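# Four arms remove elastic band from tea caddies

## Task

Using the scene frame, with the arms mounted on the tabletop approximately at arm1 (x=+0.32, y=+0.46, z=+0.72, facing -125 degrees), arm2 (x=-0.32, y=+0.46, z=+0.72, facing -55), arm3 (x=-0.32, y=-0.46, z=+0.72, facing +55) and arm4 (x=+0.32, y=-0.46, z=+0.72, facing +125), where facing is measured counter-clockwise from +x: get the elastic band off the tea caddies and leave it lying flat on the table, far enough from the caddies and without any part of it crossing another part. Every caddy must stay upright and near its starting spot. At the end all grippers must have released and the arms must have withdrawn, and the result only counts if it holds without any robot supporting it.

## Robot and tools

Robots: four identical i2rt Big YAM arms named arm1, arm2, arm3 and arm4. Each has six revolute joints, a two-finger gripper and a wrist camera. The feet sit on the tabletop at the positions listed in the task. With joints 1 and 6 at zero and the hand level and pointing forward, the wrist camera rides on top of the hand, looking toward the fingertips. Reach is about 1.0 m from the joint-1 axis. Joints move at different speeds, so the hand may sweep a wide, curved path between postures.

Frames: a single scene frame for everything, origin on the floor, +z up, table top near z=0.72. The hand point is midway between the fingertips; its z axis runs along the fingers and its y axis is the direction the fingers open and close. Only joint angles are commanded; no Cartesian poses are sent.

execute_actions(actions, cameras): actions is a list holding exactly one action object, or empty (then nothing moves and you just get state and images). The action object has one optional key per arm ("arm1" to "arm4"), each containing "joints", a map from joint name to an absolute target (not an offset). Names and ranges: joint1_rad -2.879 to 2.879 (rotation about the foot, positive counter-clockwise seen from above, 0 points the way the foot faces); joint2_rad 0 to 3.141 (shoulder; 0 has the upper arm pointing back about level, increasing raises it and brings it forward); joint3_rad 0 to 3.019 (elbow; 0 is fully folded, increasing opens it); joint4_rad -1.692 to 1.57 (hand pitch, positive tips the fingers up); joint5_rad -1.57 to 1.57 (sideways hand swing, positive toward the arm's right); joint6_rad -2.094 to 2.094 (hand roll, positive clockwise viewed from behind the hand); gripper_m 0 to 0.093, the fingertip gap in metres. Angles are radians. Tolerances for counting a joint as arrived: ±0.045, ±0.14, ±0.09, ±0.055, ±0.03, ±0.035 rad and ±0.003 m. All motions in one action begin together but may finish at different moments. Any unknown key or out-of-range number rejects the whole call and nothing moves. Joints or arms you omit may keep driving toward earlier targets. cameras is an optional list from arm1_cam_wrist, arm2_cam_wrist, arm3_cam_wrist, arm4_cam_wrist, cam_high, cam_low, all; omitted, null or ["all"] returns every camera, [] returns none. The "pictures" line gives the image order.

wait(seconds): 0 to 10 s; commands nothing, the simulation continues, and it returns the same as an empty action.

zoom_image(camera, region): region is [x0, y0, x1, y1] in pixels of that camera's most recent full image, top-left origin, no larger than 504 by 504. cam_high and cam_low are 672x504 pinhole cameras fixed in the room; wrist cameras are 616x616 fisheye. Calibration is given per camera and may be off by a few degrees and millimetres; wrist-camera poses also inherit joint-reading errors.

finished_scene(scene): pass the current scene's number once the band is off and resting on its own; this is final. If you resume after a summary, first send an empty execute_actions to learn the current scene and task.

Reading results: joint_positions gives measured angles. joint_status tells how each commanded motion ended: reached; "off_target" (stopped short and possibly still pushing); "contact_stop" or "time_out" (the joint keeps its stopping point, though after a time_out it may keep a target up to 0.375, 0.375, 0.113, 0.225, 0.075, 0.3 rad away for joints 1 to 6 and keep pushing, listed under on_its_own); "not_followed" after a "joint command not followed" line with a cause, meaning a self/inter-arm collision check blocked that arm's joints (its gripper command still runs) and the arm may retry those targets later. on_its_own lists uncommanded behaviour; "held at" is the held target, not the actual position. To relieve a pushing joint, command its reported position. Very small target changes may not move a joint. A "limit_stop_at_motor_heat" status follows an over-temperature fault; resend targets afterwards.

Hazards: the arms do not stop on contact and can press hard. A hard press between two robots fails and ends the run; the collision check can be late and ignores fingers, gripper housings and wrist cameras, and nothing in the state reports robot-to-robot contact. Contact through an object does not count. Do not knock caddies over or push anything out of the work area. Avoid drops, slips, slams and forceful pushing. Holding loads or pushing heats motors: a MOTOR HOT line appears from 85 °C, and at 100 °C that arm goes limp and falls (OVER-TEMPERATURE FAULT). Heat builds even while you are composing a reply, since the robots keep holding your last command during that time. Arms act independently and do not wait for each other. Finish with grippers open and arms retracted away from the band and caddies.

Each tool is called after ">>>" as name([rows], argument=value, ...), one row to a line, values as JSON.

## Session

>>> execute_actions(actions=[])

Scene clock: 0.00 s.
Motor temperatures (°C, as the motors report them): arm1=[18 21 21 20 21 21] | arm2=[19 21 26 21 23 19] | arm3=[19 20 25 19 21 21] | arm4=[22 20 23 22 20 18]
arm1.joint_positions: joint1_rad=-0.017 joint2_rad=+0.447 joint3_rad=+1.471 joint4_rad=-1.522 joint5_rad=-0.015 joint6_rad=+0.012 gripper_m=+0.095
arm1.joint_status: not commanded
arm1.hand: x=+0.2472 y=+0.3534 z=+1.3594 quat_wxyz=(-0.233, -0.770, -0.386, +0.451) (m; scene frame)
arm2.joint_positions: joint1_rad=+0.010 joint2_rad=+0.445 joint3_rad=+1.474 joint4_rad=-1.548 joint5_rad=-0.008 joint6_rad=-0.009 gripper_m=+0.094
arm2.joint_status: not commanded
arm2.hand: x=-0.2434 y=+0.3676 z=+1.3071 quat_wxyz=(-0.447, -0.381, -0.776, +0.229) (m; scene frame)
arm3.joint_positions: joint1_rad=+0.014 joint2_rad=+0.441 joint3_rad=+1.470 joint4_rad=-1.539 joint5_rad=-0.010 joint6_rad=-0.016 gripper_m=+0.094
arm3.joint_status: not commanded
arm3.hand: x=-0.2584 y=-0.3577 z=+1.3439 quat_wxyz=(-0.441, +0.430, -0.747, -0.248) (m; scene frame)
arm4.joint_positions: joint1_rad=+0.008 joint2_rad=+0.450 joint3_rad=+1.453 joint4_rad=-1.526 joint5_rad=-0.008 joint6_rad=+0.010 gripper_m=+0.094
arm4.joint_status: not commanded
arm4.hand: x=+0.2450 y=-0.3527 z=+1.3156 quat_wxyz=(-0.228, +0.765, -0.407, -0.444) (m; scene frame)
pictures: arm1_cam_wrist, arm2_cam_wrist, arm3_cam_wrist, arm4_cam_wrist, cam_high, cam_low
Images, in order (width x height): arm1_cam_wrist 616x616, arm2_cam_wrist 616x616, arm3_cam_wrist 616x616, arm4_cam_wrist 616x616, cam_high 672x504, cam_low 672x504.

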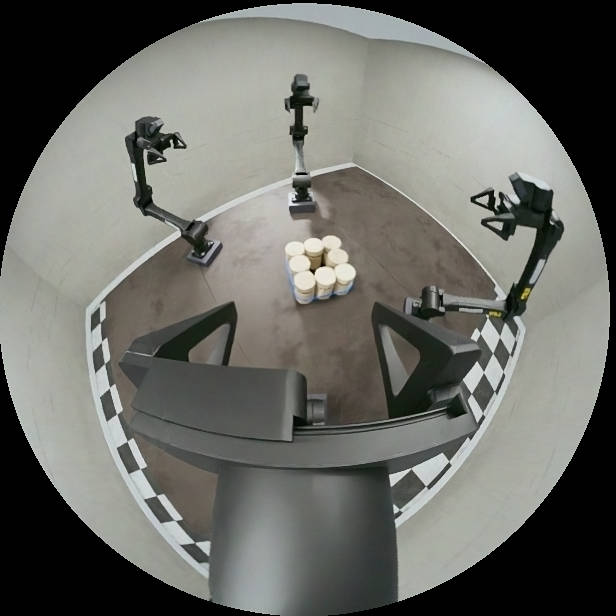

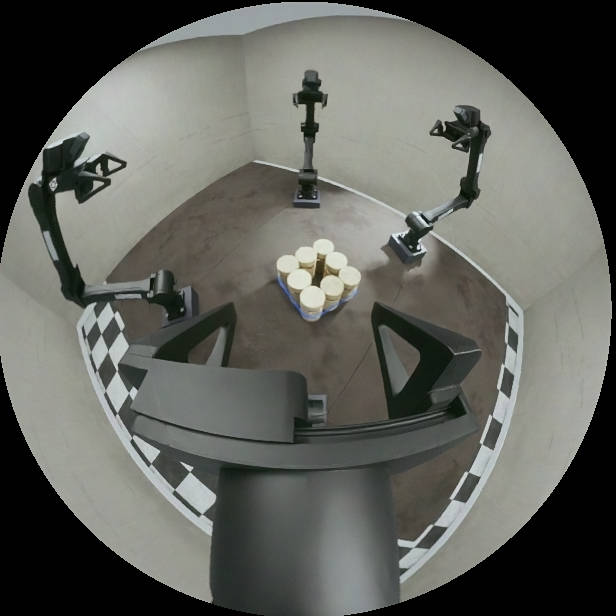

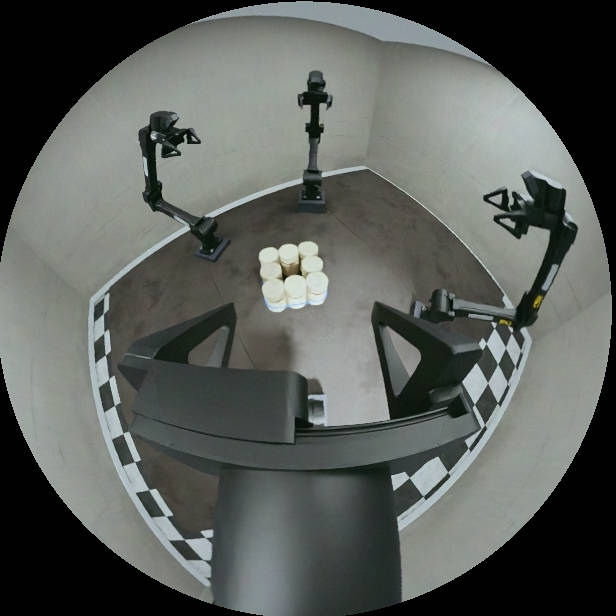

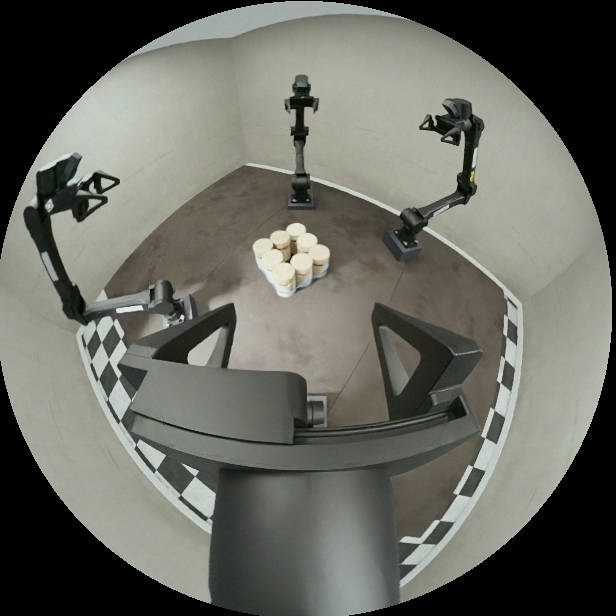

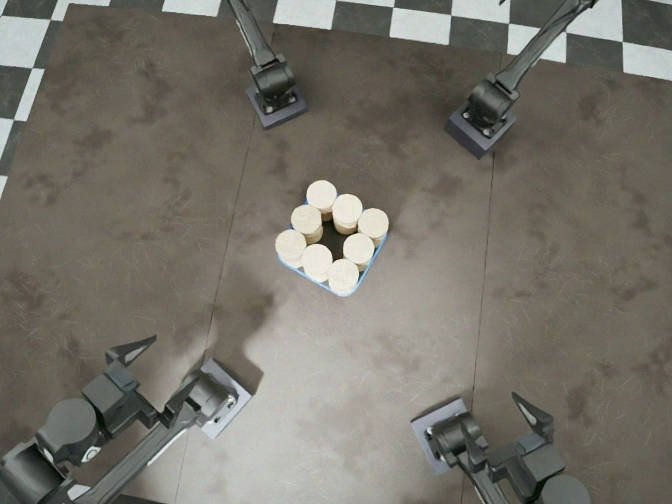

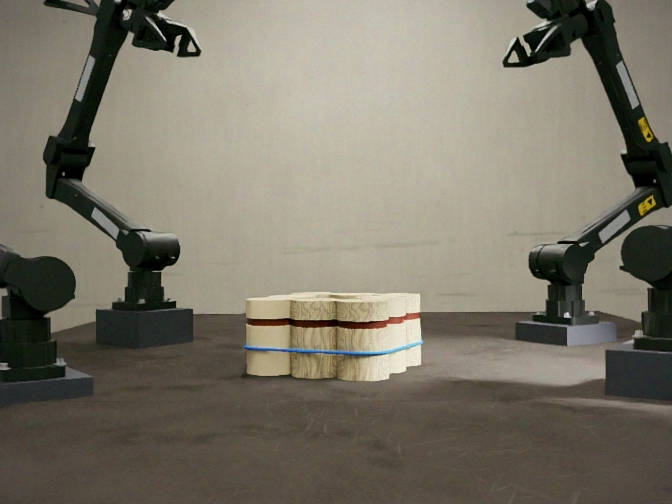

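>>> execute_actions([
  {"arm1":{"joints":{"joint1_rad":-0.122,"joint2_rad":0.9,"joint3_rad":0.562,"joint4_rad":-0.4,"joint5_rad":0,"joint6_rad":1.57,"gripper_m":0.03}},"arm2":{"joints":{"joint1_rad":-0.224,"joint2_rad":0.7,"joint3_rad":0.461,"joint4_rad":-0.5,"joint5_rad":0,"joint6_rad":1.57,"gripper_m":0.03}},"arm3":{"joints":{"joint1_rad":0.145,"joint2_rad":0.85,"joint3_rad":0.494,"joint4_rad":-0.4,"joint5_rad":0,"joint6_rad":1.57,"gripper_m":0.03}},"arm4":{"joints":{"joint1_rad":0.03,"joint2_rad":0.9,"joint3_rad":0.717,"joint4_rad":-0.5,"joint5_rad":0,"joint6_rad":1.57,"gripper_m":0.03}}},
], cameras=[])

>>> execute_actions([
  {"arm1":{"joints":{"joint2_rad":1.376,"joint4_rad":-0.137}},"arm2":{"joints":{"joint2_rad":1.039,"joint4_rad":-0.372}},"arm3":{"joints":{"joint2_rad":1.259,"joint4_rad":-0.185}},"arm4":{"joints":{"joint2_rad":1.412,"joint4_rad":-0.255}}},
])

Scene clock: 45.63 s.
Motor temperatures (°C, as the motors report them): arm1=[18 21 23 20 21 21] | arm2=[19 21 29 22 22 19] | arm3=[19 20 28 20 21 21] | arm4=[22 20 26 22 20 18]
arm1.joint_positions: joint1_rad=-0.118 joint2_rad=+0.908 joint3_rad=+0.561 joint4_rad=-0.413 joint5_rad=-0.003 joint6_rad=+1.561 gripper_m=+0.030
arm1.joint_status: all done
arm1.hand: x=+0.0629 y=+0.1789 z=+0.9646 quat_wxyz=(-0.363, -0.860, +0.328, +0.146) (m; scene frame)
arm2.joint_positions: joint1_rad=-0.219 joint2_rad=+0.709 joint3_rad=+0.466 joint4_rad=-0.518 joint5_rad=-0.002 joint6_rad=+1.552 gripper_m=+0.030
arm2.joint_status: all done
arm2.hand: x=-0.1887 y=+0.1605 z=+0.9147 quat_wxyz=(-0.388, -0.897, -0.197, -0.073) (m; scene frame)
arm3.joint_positions: joint1_rad=+0.137 joint2_rad=+0.864 joint3_rad=+0.490 joint4_rad=-0.420 joint5_rad=-0.001 joint6_rad=+1.560 gripper_m=+0.030
arm3.joint_status: all done
arm3.hand: x=-0.1732 y=-0.1364 z=+0.9309 quat_wxyz=(-0.081, -0.190, -0.906, -0.370) (m; scene frame)
arm4.joint_positions: joint1_rad=+0.022 joint2_rad=+0.904 joint3_rad=+0.717 joint4_rad=-0.522 joint5_rad=-0.003 joint6_rad=+1.560 gripper_m=+0.030
arm4.joint_status: all done
arm4.hand: x=+0.0878 y=-0.1297 z=+0.9982 quat_wxyz=(+0.124, +0.279, -0.865, -0.397) (m; scene frame)
pictures: none
No camera images: the call's "cameras" was empty. Leave "cameras" out to get every camera's image.

Scene clock: 46.87 s.
Motor temperatures (°C, as the motors report them): arm1=[18 21 23 20 21 21] | arm2=[19 21 29 22 22 19] | arm3=[19 20 28 20 21 21] | arm4=[22 20 26 22 20 18]
arm1.joint_positions: joint1_rad=-0.118 joint2_rad=+1.371 joint3_rad=+0.561 joint4_rad=-0.149 joint5_rad=-0.003 joint6_rad=+1.561 gripper_m=+0.030
arm1.joint_status: all done
arm1.hand: x=+0.0371 y=+0.1523 z=+0.8300 quat_wxyz=(-0.276, -0.892, +0.342, +0.111) (m; scene frame)
arm2.joint_positions: joint1_rad=-0.219 joint2_rad=+1.042 joint3_rad=+0.466 joint4_rad=-0.389 joint5_rad=-0.002 joint6_rad=+1.553 gripper_m=+0.030
arm2.joint_status: all done
arm2.hand: x=-0.1806 y=+0.1396 z=+0.8292 quat_wxyz=(-0.294, -0.932, -0.203, -0.054) (m; scene frame)
arm3.joint_positions: joint1_rad=+0.137 joint2_rad=+1.249 joint3_rad=+0.490 joint4_rad=-0.204 joint5_rad=-0.001 joint6_rad=+1.561 gripper_m=+0.030
arm3.joint_status: all done
arm3.hand: x=-0.1616 y=-0.1103 z=+0.8298 quat_wxyz=(-0.063, -0.196, -0.934, -0.293) (m; scene frame)
arm4.joint_positions: joint1_rad=+0.022 joint2_rad=+1.421 joint3_rad=+0.710 joint4_rad=-0.275 joint5_rad=-0.003 joint6_rad=+1.561 gripper_m=+0.030
arm4.joint_status: all done
arm4.hand: x=+0.0568 y=-0.0851 z=+0.8200 quat_wxyz=(+0.086, +0.293, -0.912, -0.274) (m; scene frame)
pictures: arm1_cam_wrist, arm2_cam_wrist, arm3_cam_wrist, arm4_cam_wrist, cam_high, cam_low
camera_calibration (this result's frames):
arm1_cam_wrist: T_world_to_cam=[[0.542516, 0.607098, -0.58061, 0.370526], [0.830871, -0.285926, 0.477388, -0.381778], [0.12381, -0.741403, -0.65954, 0.777357], [0, 0, 0, 1]] pos_world=[0.0199476, 0.242229, 0.910085]
arm2_cam_wrist: T_world_to_cam=[[-0.351882, 0.738951, -0.574569, 0.308925], [0.609085, 0.646858, 0.458901, -0.354141], [0.71077, -0.188482, -0.677702, 0.845423], [0, 0, 0, 1]] pos_world=[-0.276494, 0.160146, 0.912959]
arm3_cam_wrist: T_world_to_cam=[[-0.334077, -0.749065, -0.572097, 0.342404], [-0.878331, 0.0272089, 0.477278, -0.529933], [-0.341946, 0.661938, -0.667017, 0.695127], [0, 0, 0, 1]] pos_world=[-0.113371, -0.189229, 0.912475]
arm4_cam_wrist: T_world_to_cam=[[0.490872, -0.680169, -0.54444, 0.359587], [-0.478088, -0.732709, 0.484324, -0.42694], [-0.728338, 0.0225491, -0.684847, 0.731168], [0, 0, 0, 1]] pos_world=[0.151912, -0.08473, 0.903289]
Images, in order (width x height): arm1_cam_wrist 616x616, arm2_cam_wrist 616x616, arm3_cam_wrist 616x616, arm4_cam_wrist 616x616, cam_high 672x504, cam_low 672x504.

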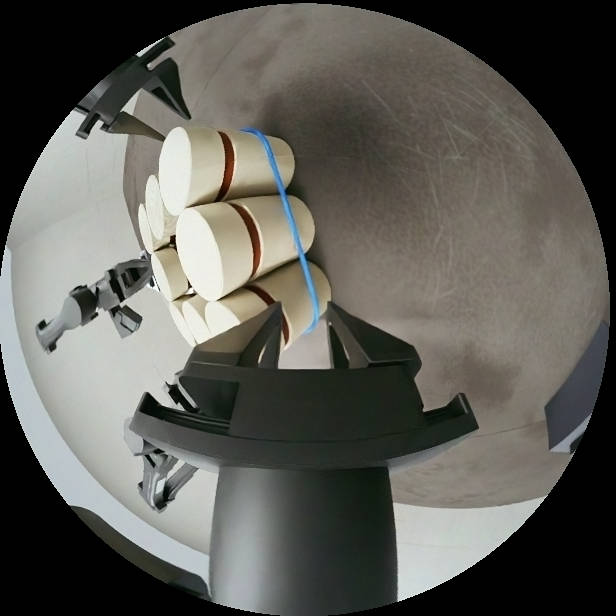

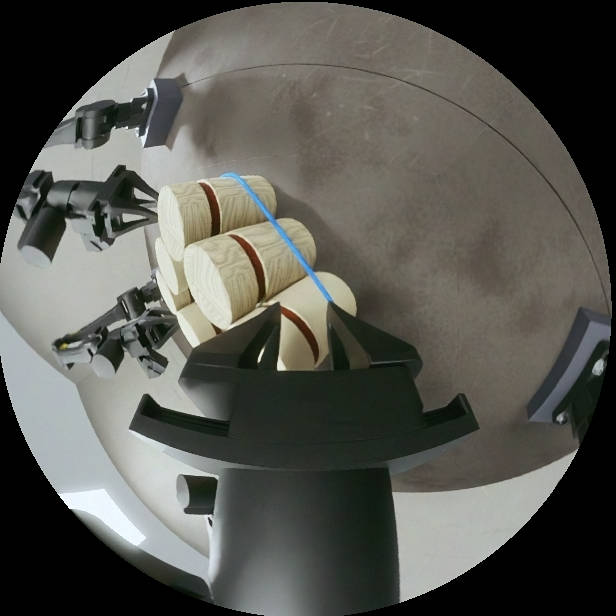

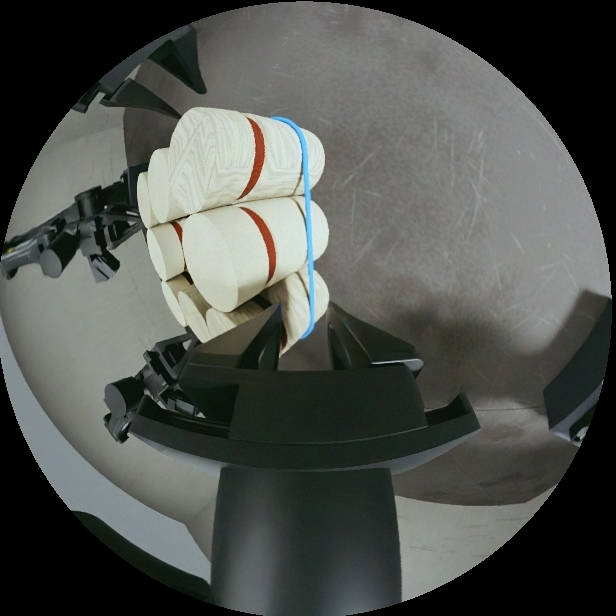

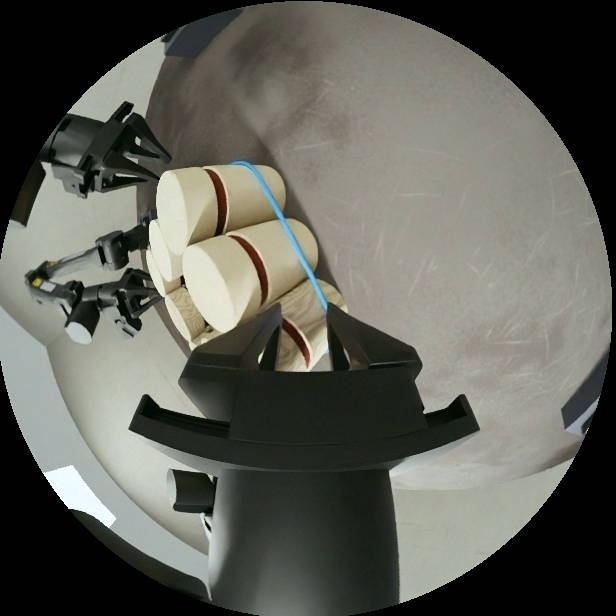

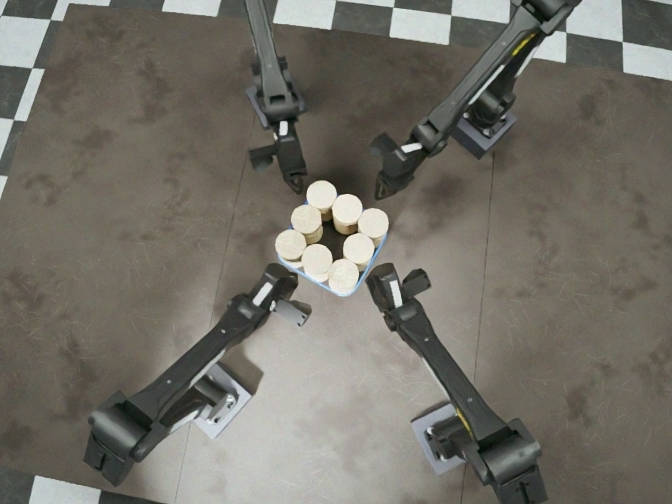

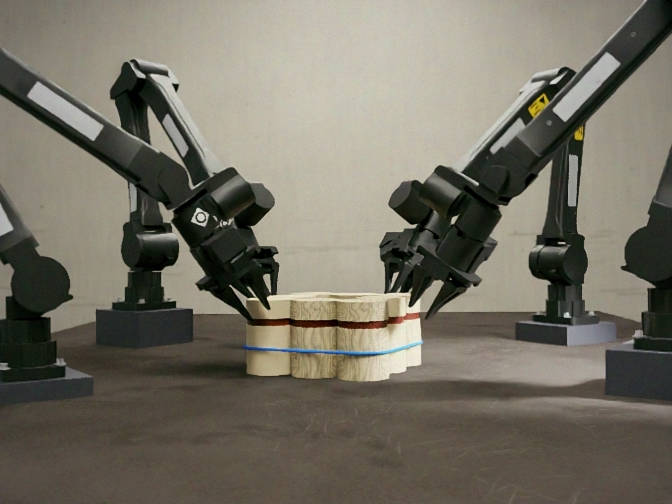

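>>> zoom_image(camera="arm4_cam_wrist", region=[200, 200, 400, 350])

>>> zoom_image(camera="arm2_cam_wrist", region=[200, 200, 400, 350])

>>> zoom_image(camera="cam_high", region=[240, 140, 440, 330])

Region (200, 200, 400, 350) of arm4_cam_wrist's 616x616 image, scaled by 2.520, with more detail than that image has; it fills the top 378 rows of this view, and the rest is white.

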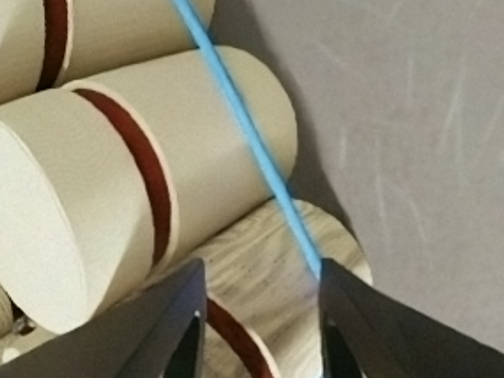

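Region (200, 200, 400, 350) of arm2_cam_wrist's 616x616 image, scaled by 2.520, with more detail than that image has; it fills the top 378 rows of this view, and the rest is white.

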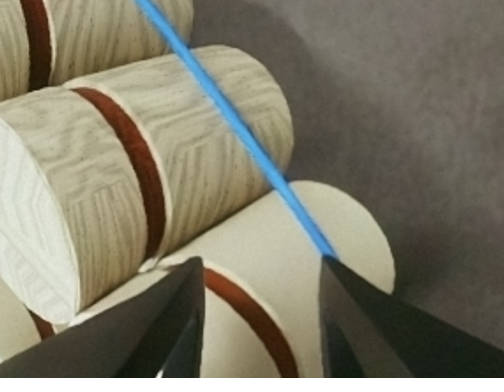

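Region (240, 140, 440, 330) of cam_high's 672x504 image, scaled by 2.520, with more detail than that image has; it fills the top 479 rows of this view, and the rest is white.

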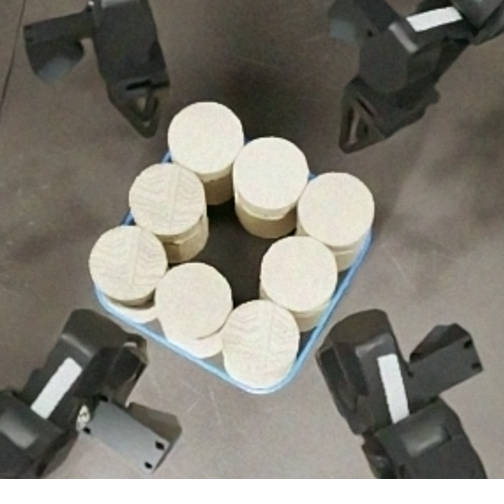

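>>> execute_actions([
  {"arm1":{"joints":{"joint2_rad":1.556,"joint3_rad":0.615,"joint4_rad":0.02,"gripper_m":0.024}},"arm2":{"joints":{"joint2_rad":1.231,"joint3_rad":0.457,"joint4_rad":-0.16,"gripper_m":0.024}},"arm3":{"joints":{"joint1_rad":0.15,"joint2_rad":1.449,"joint3_rad":0.535,"joint4_rad":0.0,"gripper_m":0.024}},"arm4":{"joints":{"joint1_rad":0.048,"joint2_rad":1.53,"joint3_rad":0.715,"joint4_rad":-0.108,"gripper_m":0.024}}},
])

Scene clock: 78.43 s.
Motor temperatures (°C, as the motors report them): arm1=[18 22 23 20 21 21] | arm2=[19 21 29 22 22 19] | arm3=[19 20 29 20 20 21] | arm4=[22 21 26 22 20 18]
arm1.joint_positions: joint1_rad=-0.118 joint2_rad=+1.553 joint3_rad=+0.593 joint4_rad=+0.008 joint5_rad=-0.003 joint6_rad=+1.561 gripper_m=+0.024
arm1.joint_status: all done
arm1.hand: x=+0.0189 y=+0.1329 z=+0.7900 quat_wxyz=(-0.279, -0.890, +0.341, +0.112) (m; scene frame)
arm2.joint_positions: joint1_rad=-0.222 joint2_rad=+1.231 joint3_rad=+0.466 joint4_rad=-0.180 joint5_rad=+0.001 joint6_rad=+1.555 gripper_m=+0.024
arm2.joint_status: all done
arm2.hand: x=-0.1707 y=+0.1117 z=+0.7939 quat_wxyz=(-0.304, -0.930, -0.200, -0.054) (m; scene frame)
arm3.joint_positions: joint1_rad=+0.138 joint2_rad=+1.439 joint3_rad=+0.507 joint4_rad=-0.019 joint5_rad=-0.001 joint6_rad=+1.561 gripper_m=+0.024
arm3.joint_status: all done
arm3.hand: x=-0.1511 y=-0.0866 z=+0.7911 quat_wxyz=(-0.065, -0.196, -0.932, -0.298) (m; scene frame)
arm4.joint_positions: joint1_rad=+0.042 joint2_rad=+1.538 joint3_rad=+0.710 joint4_rad=-0.129 joint5_rad=-0.002 joint6_rad=+1.561 gripper_m=+0.024
arm4.joint_status: all done
arm4.hand: x=+0.0378 y=-0.0747 z=+0.7876 quat_wxyz=(+0.093, +0.301, -0.905, -0.286) (m; scene frame)
pictures: arm1_cam_wrist, arm2_cam_wrist, arm3_cam_wrist, arm4_cam_wrist, cam_high, cam_low
camera_calibration (this result's frames):
arm1_cam_wrist: T_world_to_cam=[[0.539467, 0.603851, -0.586804, 0.374379], [0.833347, -0.283209, 0.474684, -0.351305], [0.12045, -0.745088, -0.656, 0.736562], [0, 0, 0, 1]] pos_world=[0.00207488, 0.223241, 0.869631]
arm2_cam_wrist: T_world_to_cam=[[-0.343522, 0.730376, -0.590375, 0.327612], [0.610568, 0.651335, 0.450521, -0.319509], [0.713582, -0.2057, -0.669693, 0.805289], [0, 0, 0, 1]] pos_world=[-0.267015, 0.134476, 0.876656]
arm3_cam_wrist: T_world_to_cam=[[-0.33099, -0.742971, -0.581756, 0.350169], [-0.880655, 0.0217615, 0.473257, -0.500562], [-0.338956, 0.66897, -0.661504, 0.653975], [0, 0, 0, 1]] pos_world=[-0.103251, -0.166432, 0.873214]
arm4_cam_wrist: T_world_to_cam=[[0.49511, -0.657286, -0.568191, 0.378658], [-0.455309, -0.753269, 0.474636, -0.407471], [-0.739972, 0.0237053, -0.672219, 0.685516], [0, 0, 0, 1]] pos_world=[0.13426, -0.074299, 0.869368]
Images, in order (width x height): arm1_cam_wrist 616x616, arm2_cam_wrist 616x616, arm3_cam_wrist 616x616, arm4_cam_wrist 616x616, cam_high 672x504, cam_low 672x504.

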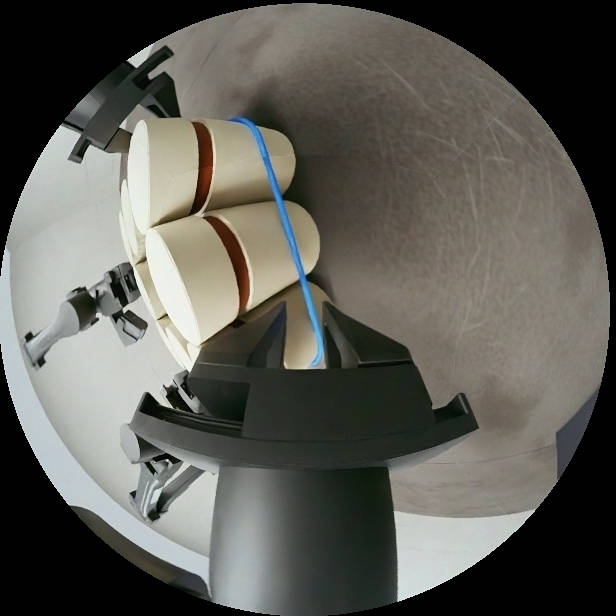

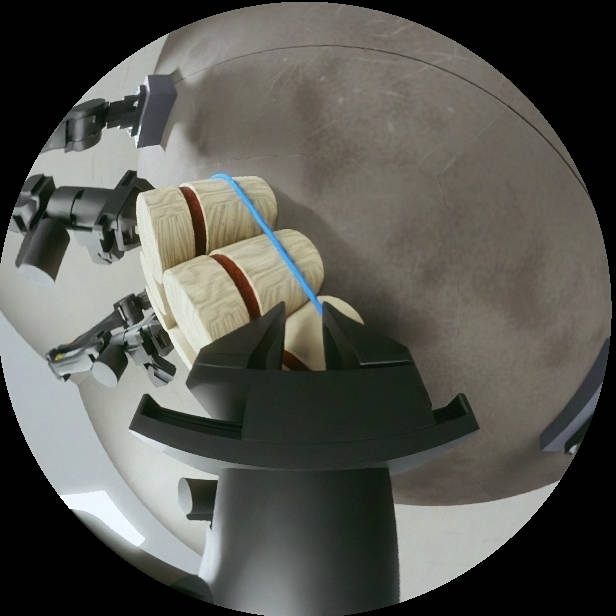

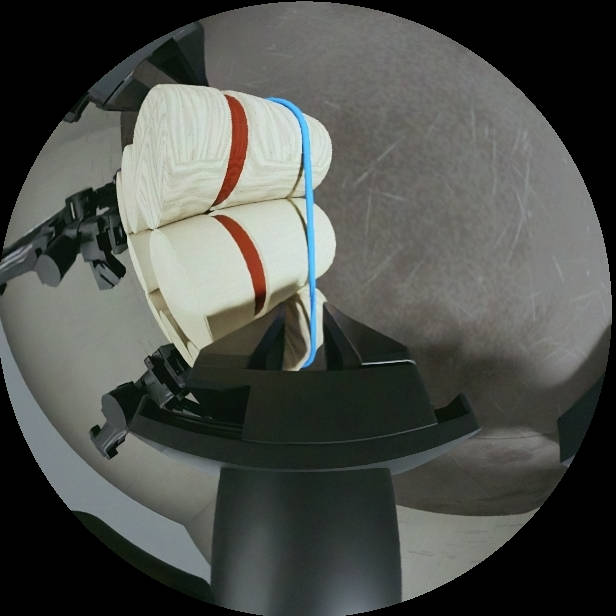

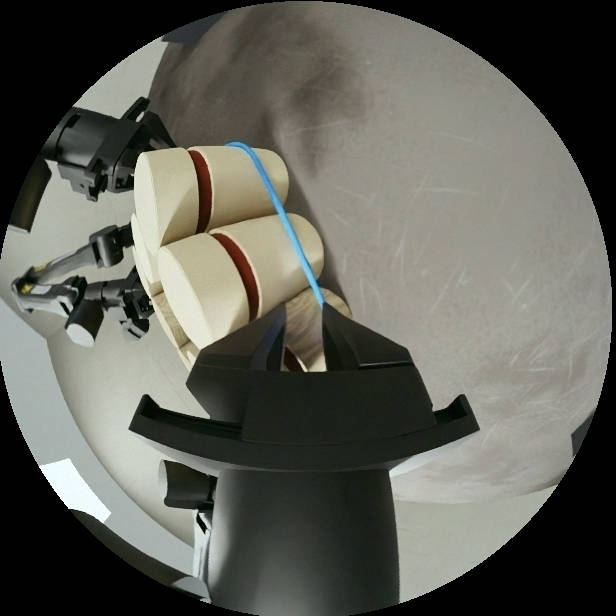

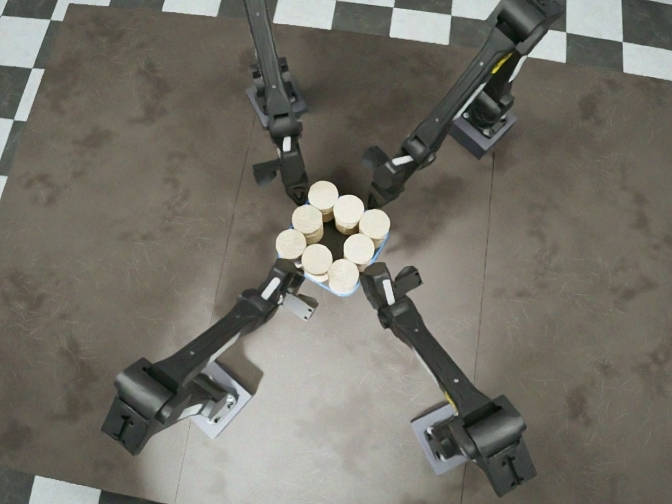

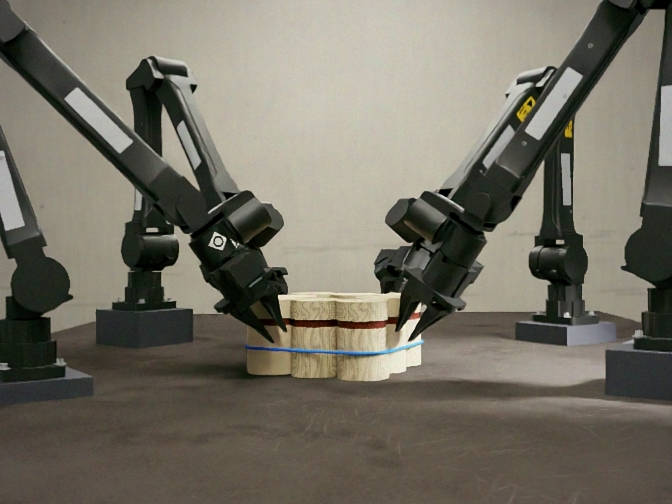

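>>> execute_actions([
  {"arm1":{"joints":{"joint2_rad":1.703,"joint3_rad":0.643,"joint4_rad":0.144,"gripper_m":0.02}},"arm2":{"joints":{"joint2_rad":1.414,"joint3_rad":0.475,"joint4_rad":0.013,"gripper_m":0.02}},"arm3":{"joints":{"joint1_rad":0.165,"joint2_rad":1.612,"joint3_rad":0.553,"joint4_rad":0.148,"gripper_m":0.02}},"arm4":{"joints":{"joint2_rad":1.656,"joint3_rad":0.745,"joint4_rad":0.01,"gripper_m":0.02}}},
])

Scene clock: 92.23 s.
Motor temperatures (°C, as the motors report them): arm1=[18 22 24 20 21 21] | arm2=[19 21 29 22 22 19] | arm3=[19 20 29 20 20 21] | arm4=[22 21 26 22 20 18]
arm1.joint_positions: joint1_rad=-0.117 joint2_rad=+1.700 joint3_rad=+0.616 joint4_rad=+0.131 joint5_rad=-0.004 joint6_rad=+1.562 gripper_m=+0.020
arm1.joint_status: all done
arm1.hand: x=+0.0093 y=+0.1220 z=+0.7521 quat_wxyz=(-0.279, -0.891, +0.341, +0.112) (m; scene frame)
arm2.joint_positions: joint1_rad=-0.233 joint2_rad=+1.416 joint3_rad=+0.466 joint4_rad=-0.011 joint5_rad=+0.006 joint6_rad=+1.561 gripper_m=+0.020
arm2.joint_status: all done
arm2.hand: x=-0.1702 y=+0.0964 z=+0.7504 quat_wxyz=(-0.297, -0.934, -0.192, -0.050) (m; scene frame)
arm3.joint_positions: joint1_rad=+0.164 joint2_rad=+1.602 joint3_rad=+0.521 joint4_rad=+0.125 joint5_rad=-0.002 joint6_rad=+1.561 gripper_m=+0.020
arm3.joint_status: all done
arm3.hand: x=-0.1561 y=-0.0700 z=+0.7522 quat_wxyz=(-0.060, -0.183, -0.935, -0.297) (m; scene frame)
arm4.joint_positions: joint1_rad=+0.041 joint2_rad=+1.663 joint3_rad=+0.710 joint4_rad=-0.014 joint5_rad=+0.004 joint6_rad=+1.563 gripper_m=+0.020
arm4.joint_status: all done
arm4.hand: x=+0.0347 y=-0.0674 z=+0.7465 quat_wxyz=(+0.089, +0.299, -0.907, -0.282) (m; scene frame)
pictures: arm1_cam_wrist, arm2_cam_wrist, arm3_cam_wrist, arm4_cam_wrist, cam_high, cam_low
camera_calibration (this result's frames):
arm1_cam_wrist: T_world_to_cam=[[0.539222, 0.604371, -0.586495, 0.363592], [0.833329, -0.282299, 0.475258, -0.328978], [0.121665, -0.745012, -0.655861, 0.704652], [0, 0, 0, 1]] pos_world=[-0.00764103, 0.21236, 0.831748]
arm2_cam_wrist: T_world_to_cam=[[-0.33408, 0.745125, -0.577217, 0.303621], [0.625122, 0.633495, 0.455968, -0.290215], [0.705417, -0.208502, -0.677432, 0.777322], [0, 0, 0, 1]] pos_world=[-0.265482, 0.119687, 0.834167]
arm3_cam_wrist: T_world_to_cam=[[-0.312044, -0.753981, -0.57805, 0.337592], [-0.879822, -0.000272519, 0.475303, -0.489905], [-0.358527, 0.656896, -0.663284, 0.612812], [0, 0, 0, 1]] pos_world=[-0.105977, -0.148149, 0.834466]
arm4_cam_wrist: T_world_to_cam=[[0.495551, -0.66397, -0.559975, 0.355042], [-0.464402, -0.747355, 0.475175, -0.383575], [-0.734002, 0.0245802, -0.678702, 0.660043], [0, 0, 0, 1]] pos_world=[0.130399, -0.0671534, 0.829052]
Images, in order (width x height): arm1_cam_wrist 616x616, arm2_cam_wrist 616x616, arm3_cam_wrist 616x616, arm4_cam_wrist 616x616, cam_high 672x504, cam_low 672x504.

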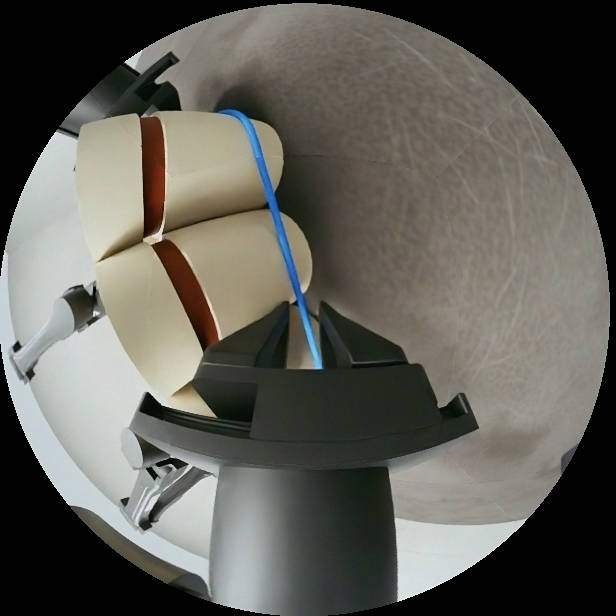

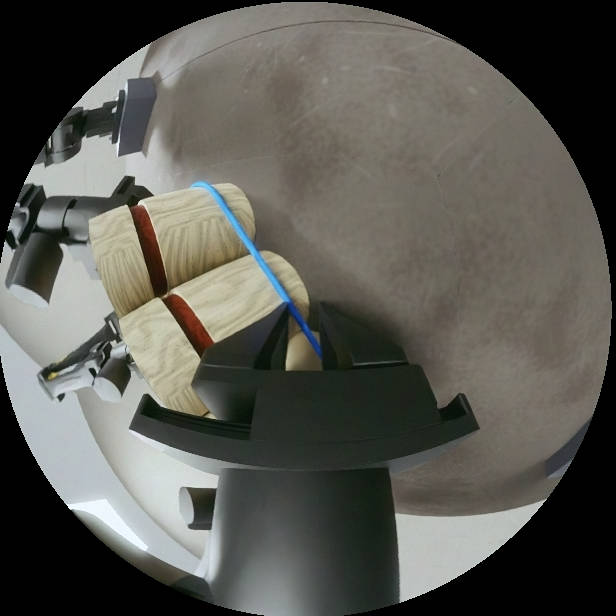

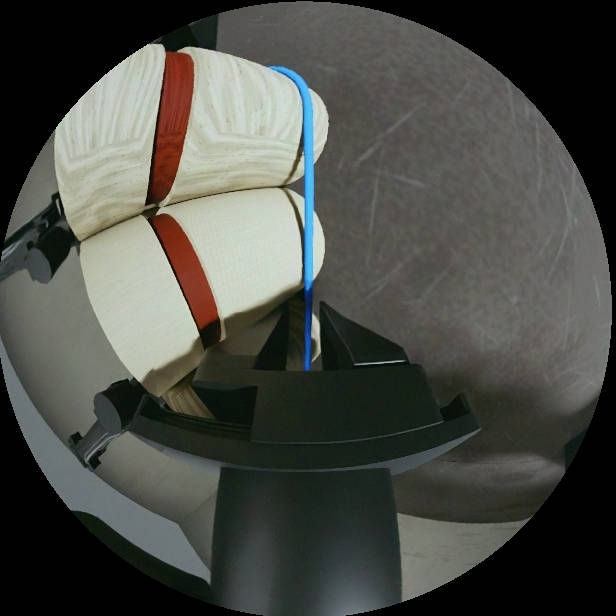

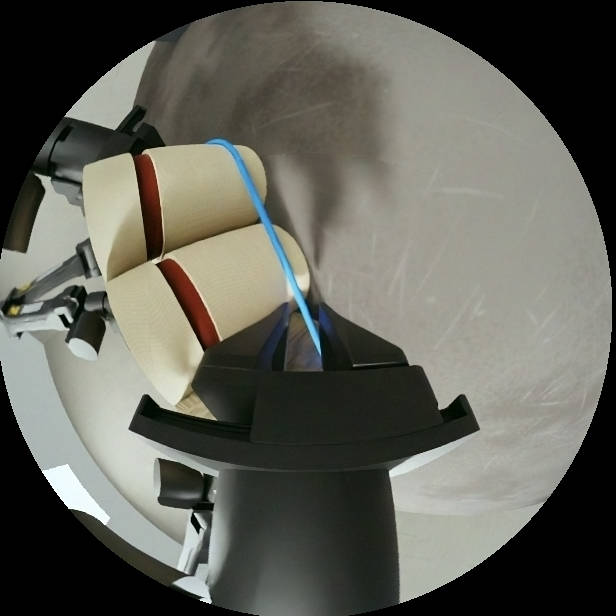

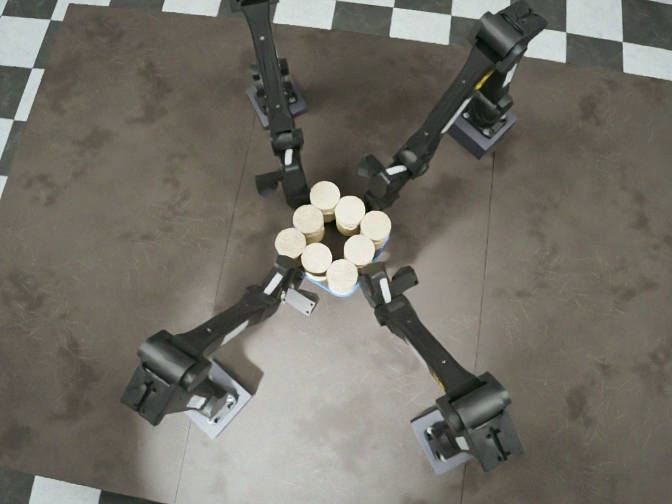

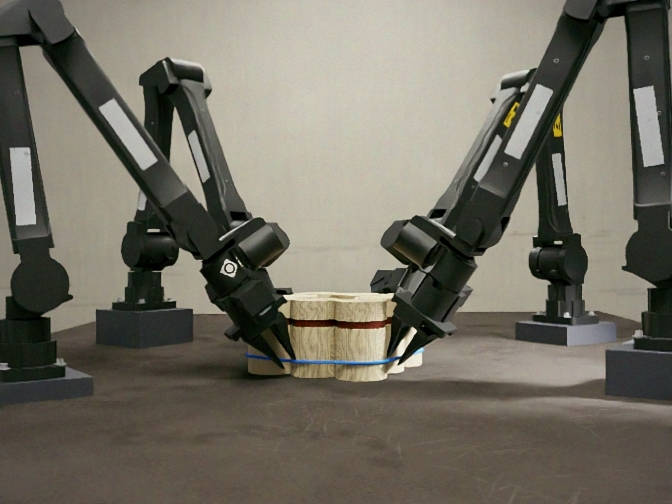

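>>> zoom_image(camera="cam_low", region=[220, 280, 460, 400])

>>> zoom_image(camera="arm2_cam_wrist", region=[240, 260, 370, 380])

>>> zoom_image(camera="arm1_cam_wrist", region=[240, 260, 370, 380])

>>> zoom_image(camera="arm3_cam_wrist", region=[240, 260, 370, 380])

>>> zoom_image(camera="arm4_cam_wrist", region=[240, 260, 370, 380])

Region (220, 280, 460, 400) of cam_low's 672x504 image, scaled by 2.100, with more detail than that image has.

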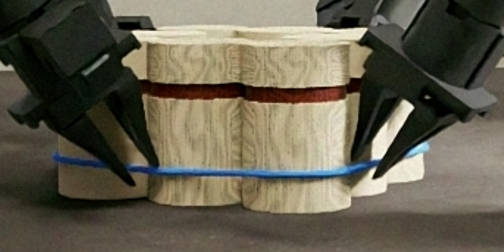

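Region (240, 260, 370, 380) of arm2_cam_wrist's 616x616 image, scaled by 3.877, with more detail than that image has; it fills the top 465 rows of this view, and the rest is white.

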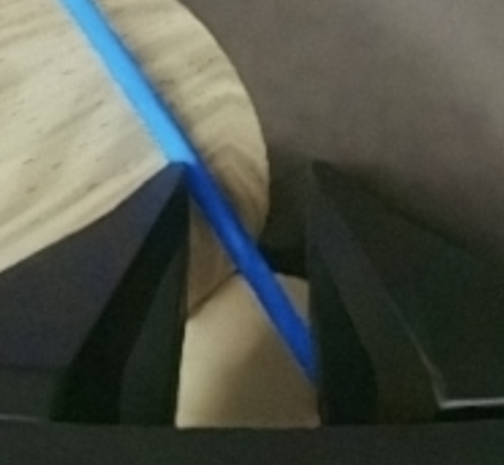

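Region (240, 260, 370, 380) of arm1_cam_wrist's 616x616 image, scaled by 3.877, with more detail than that image has; it fills the top 465 rows of this view, and the rest is white.

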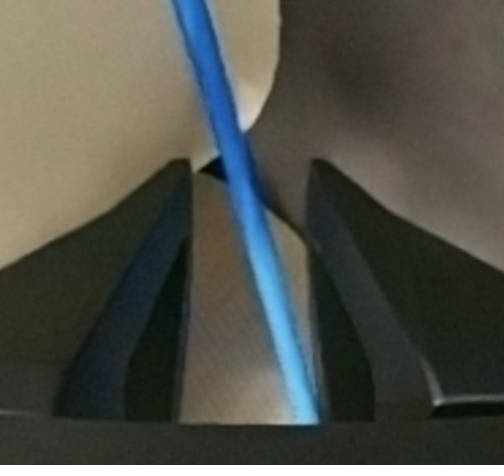

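Region (240, 260, 370, 380) of arm3_cam_wrist's 616x616 image, scaled by 3.877, with more detail than that image has; it fills the top 465 rows of this view, and the rest is white.

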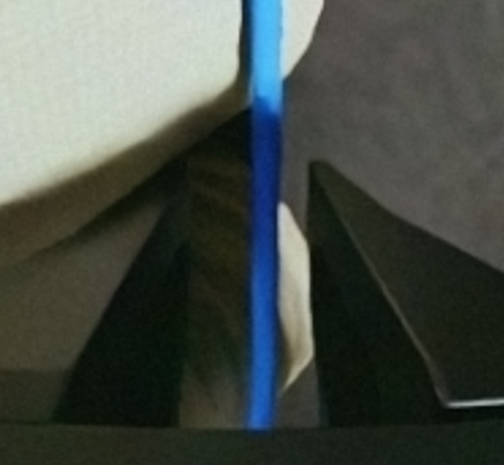

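Region (240, 260, 370, 380) of arm4_cam_wrist's 616x616 image, scaled by 3.877, with more detail than that image has; it fills the top 465 rows of this view, and the rest is white.

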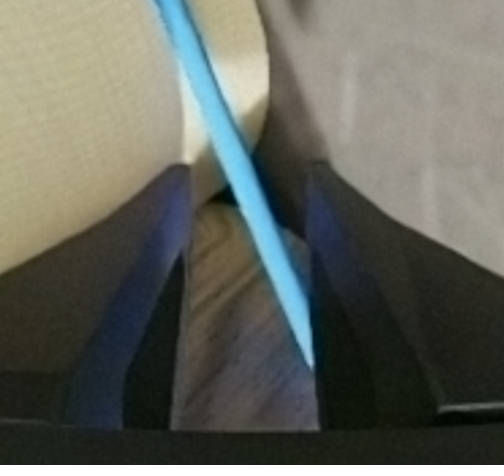

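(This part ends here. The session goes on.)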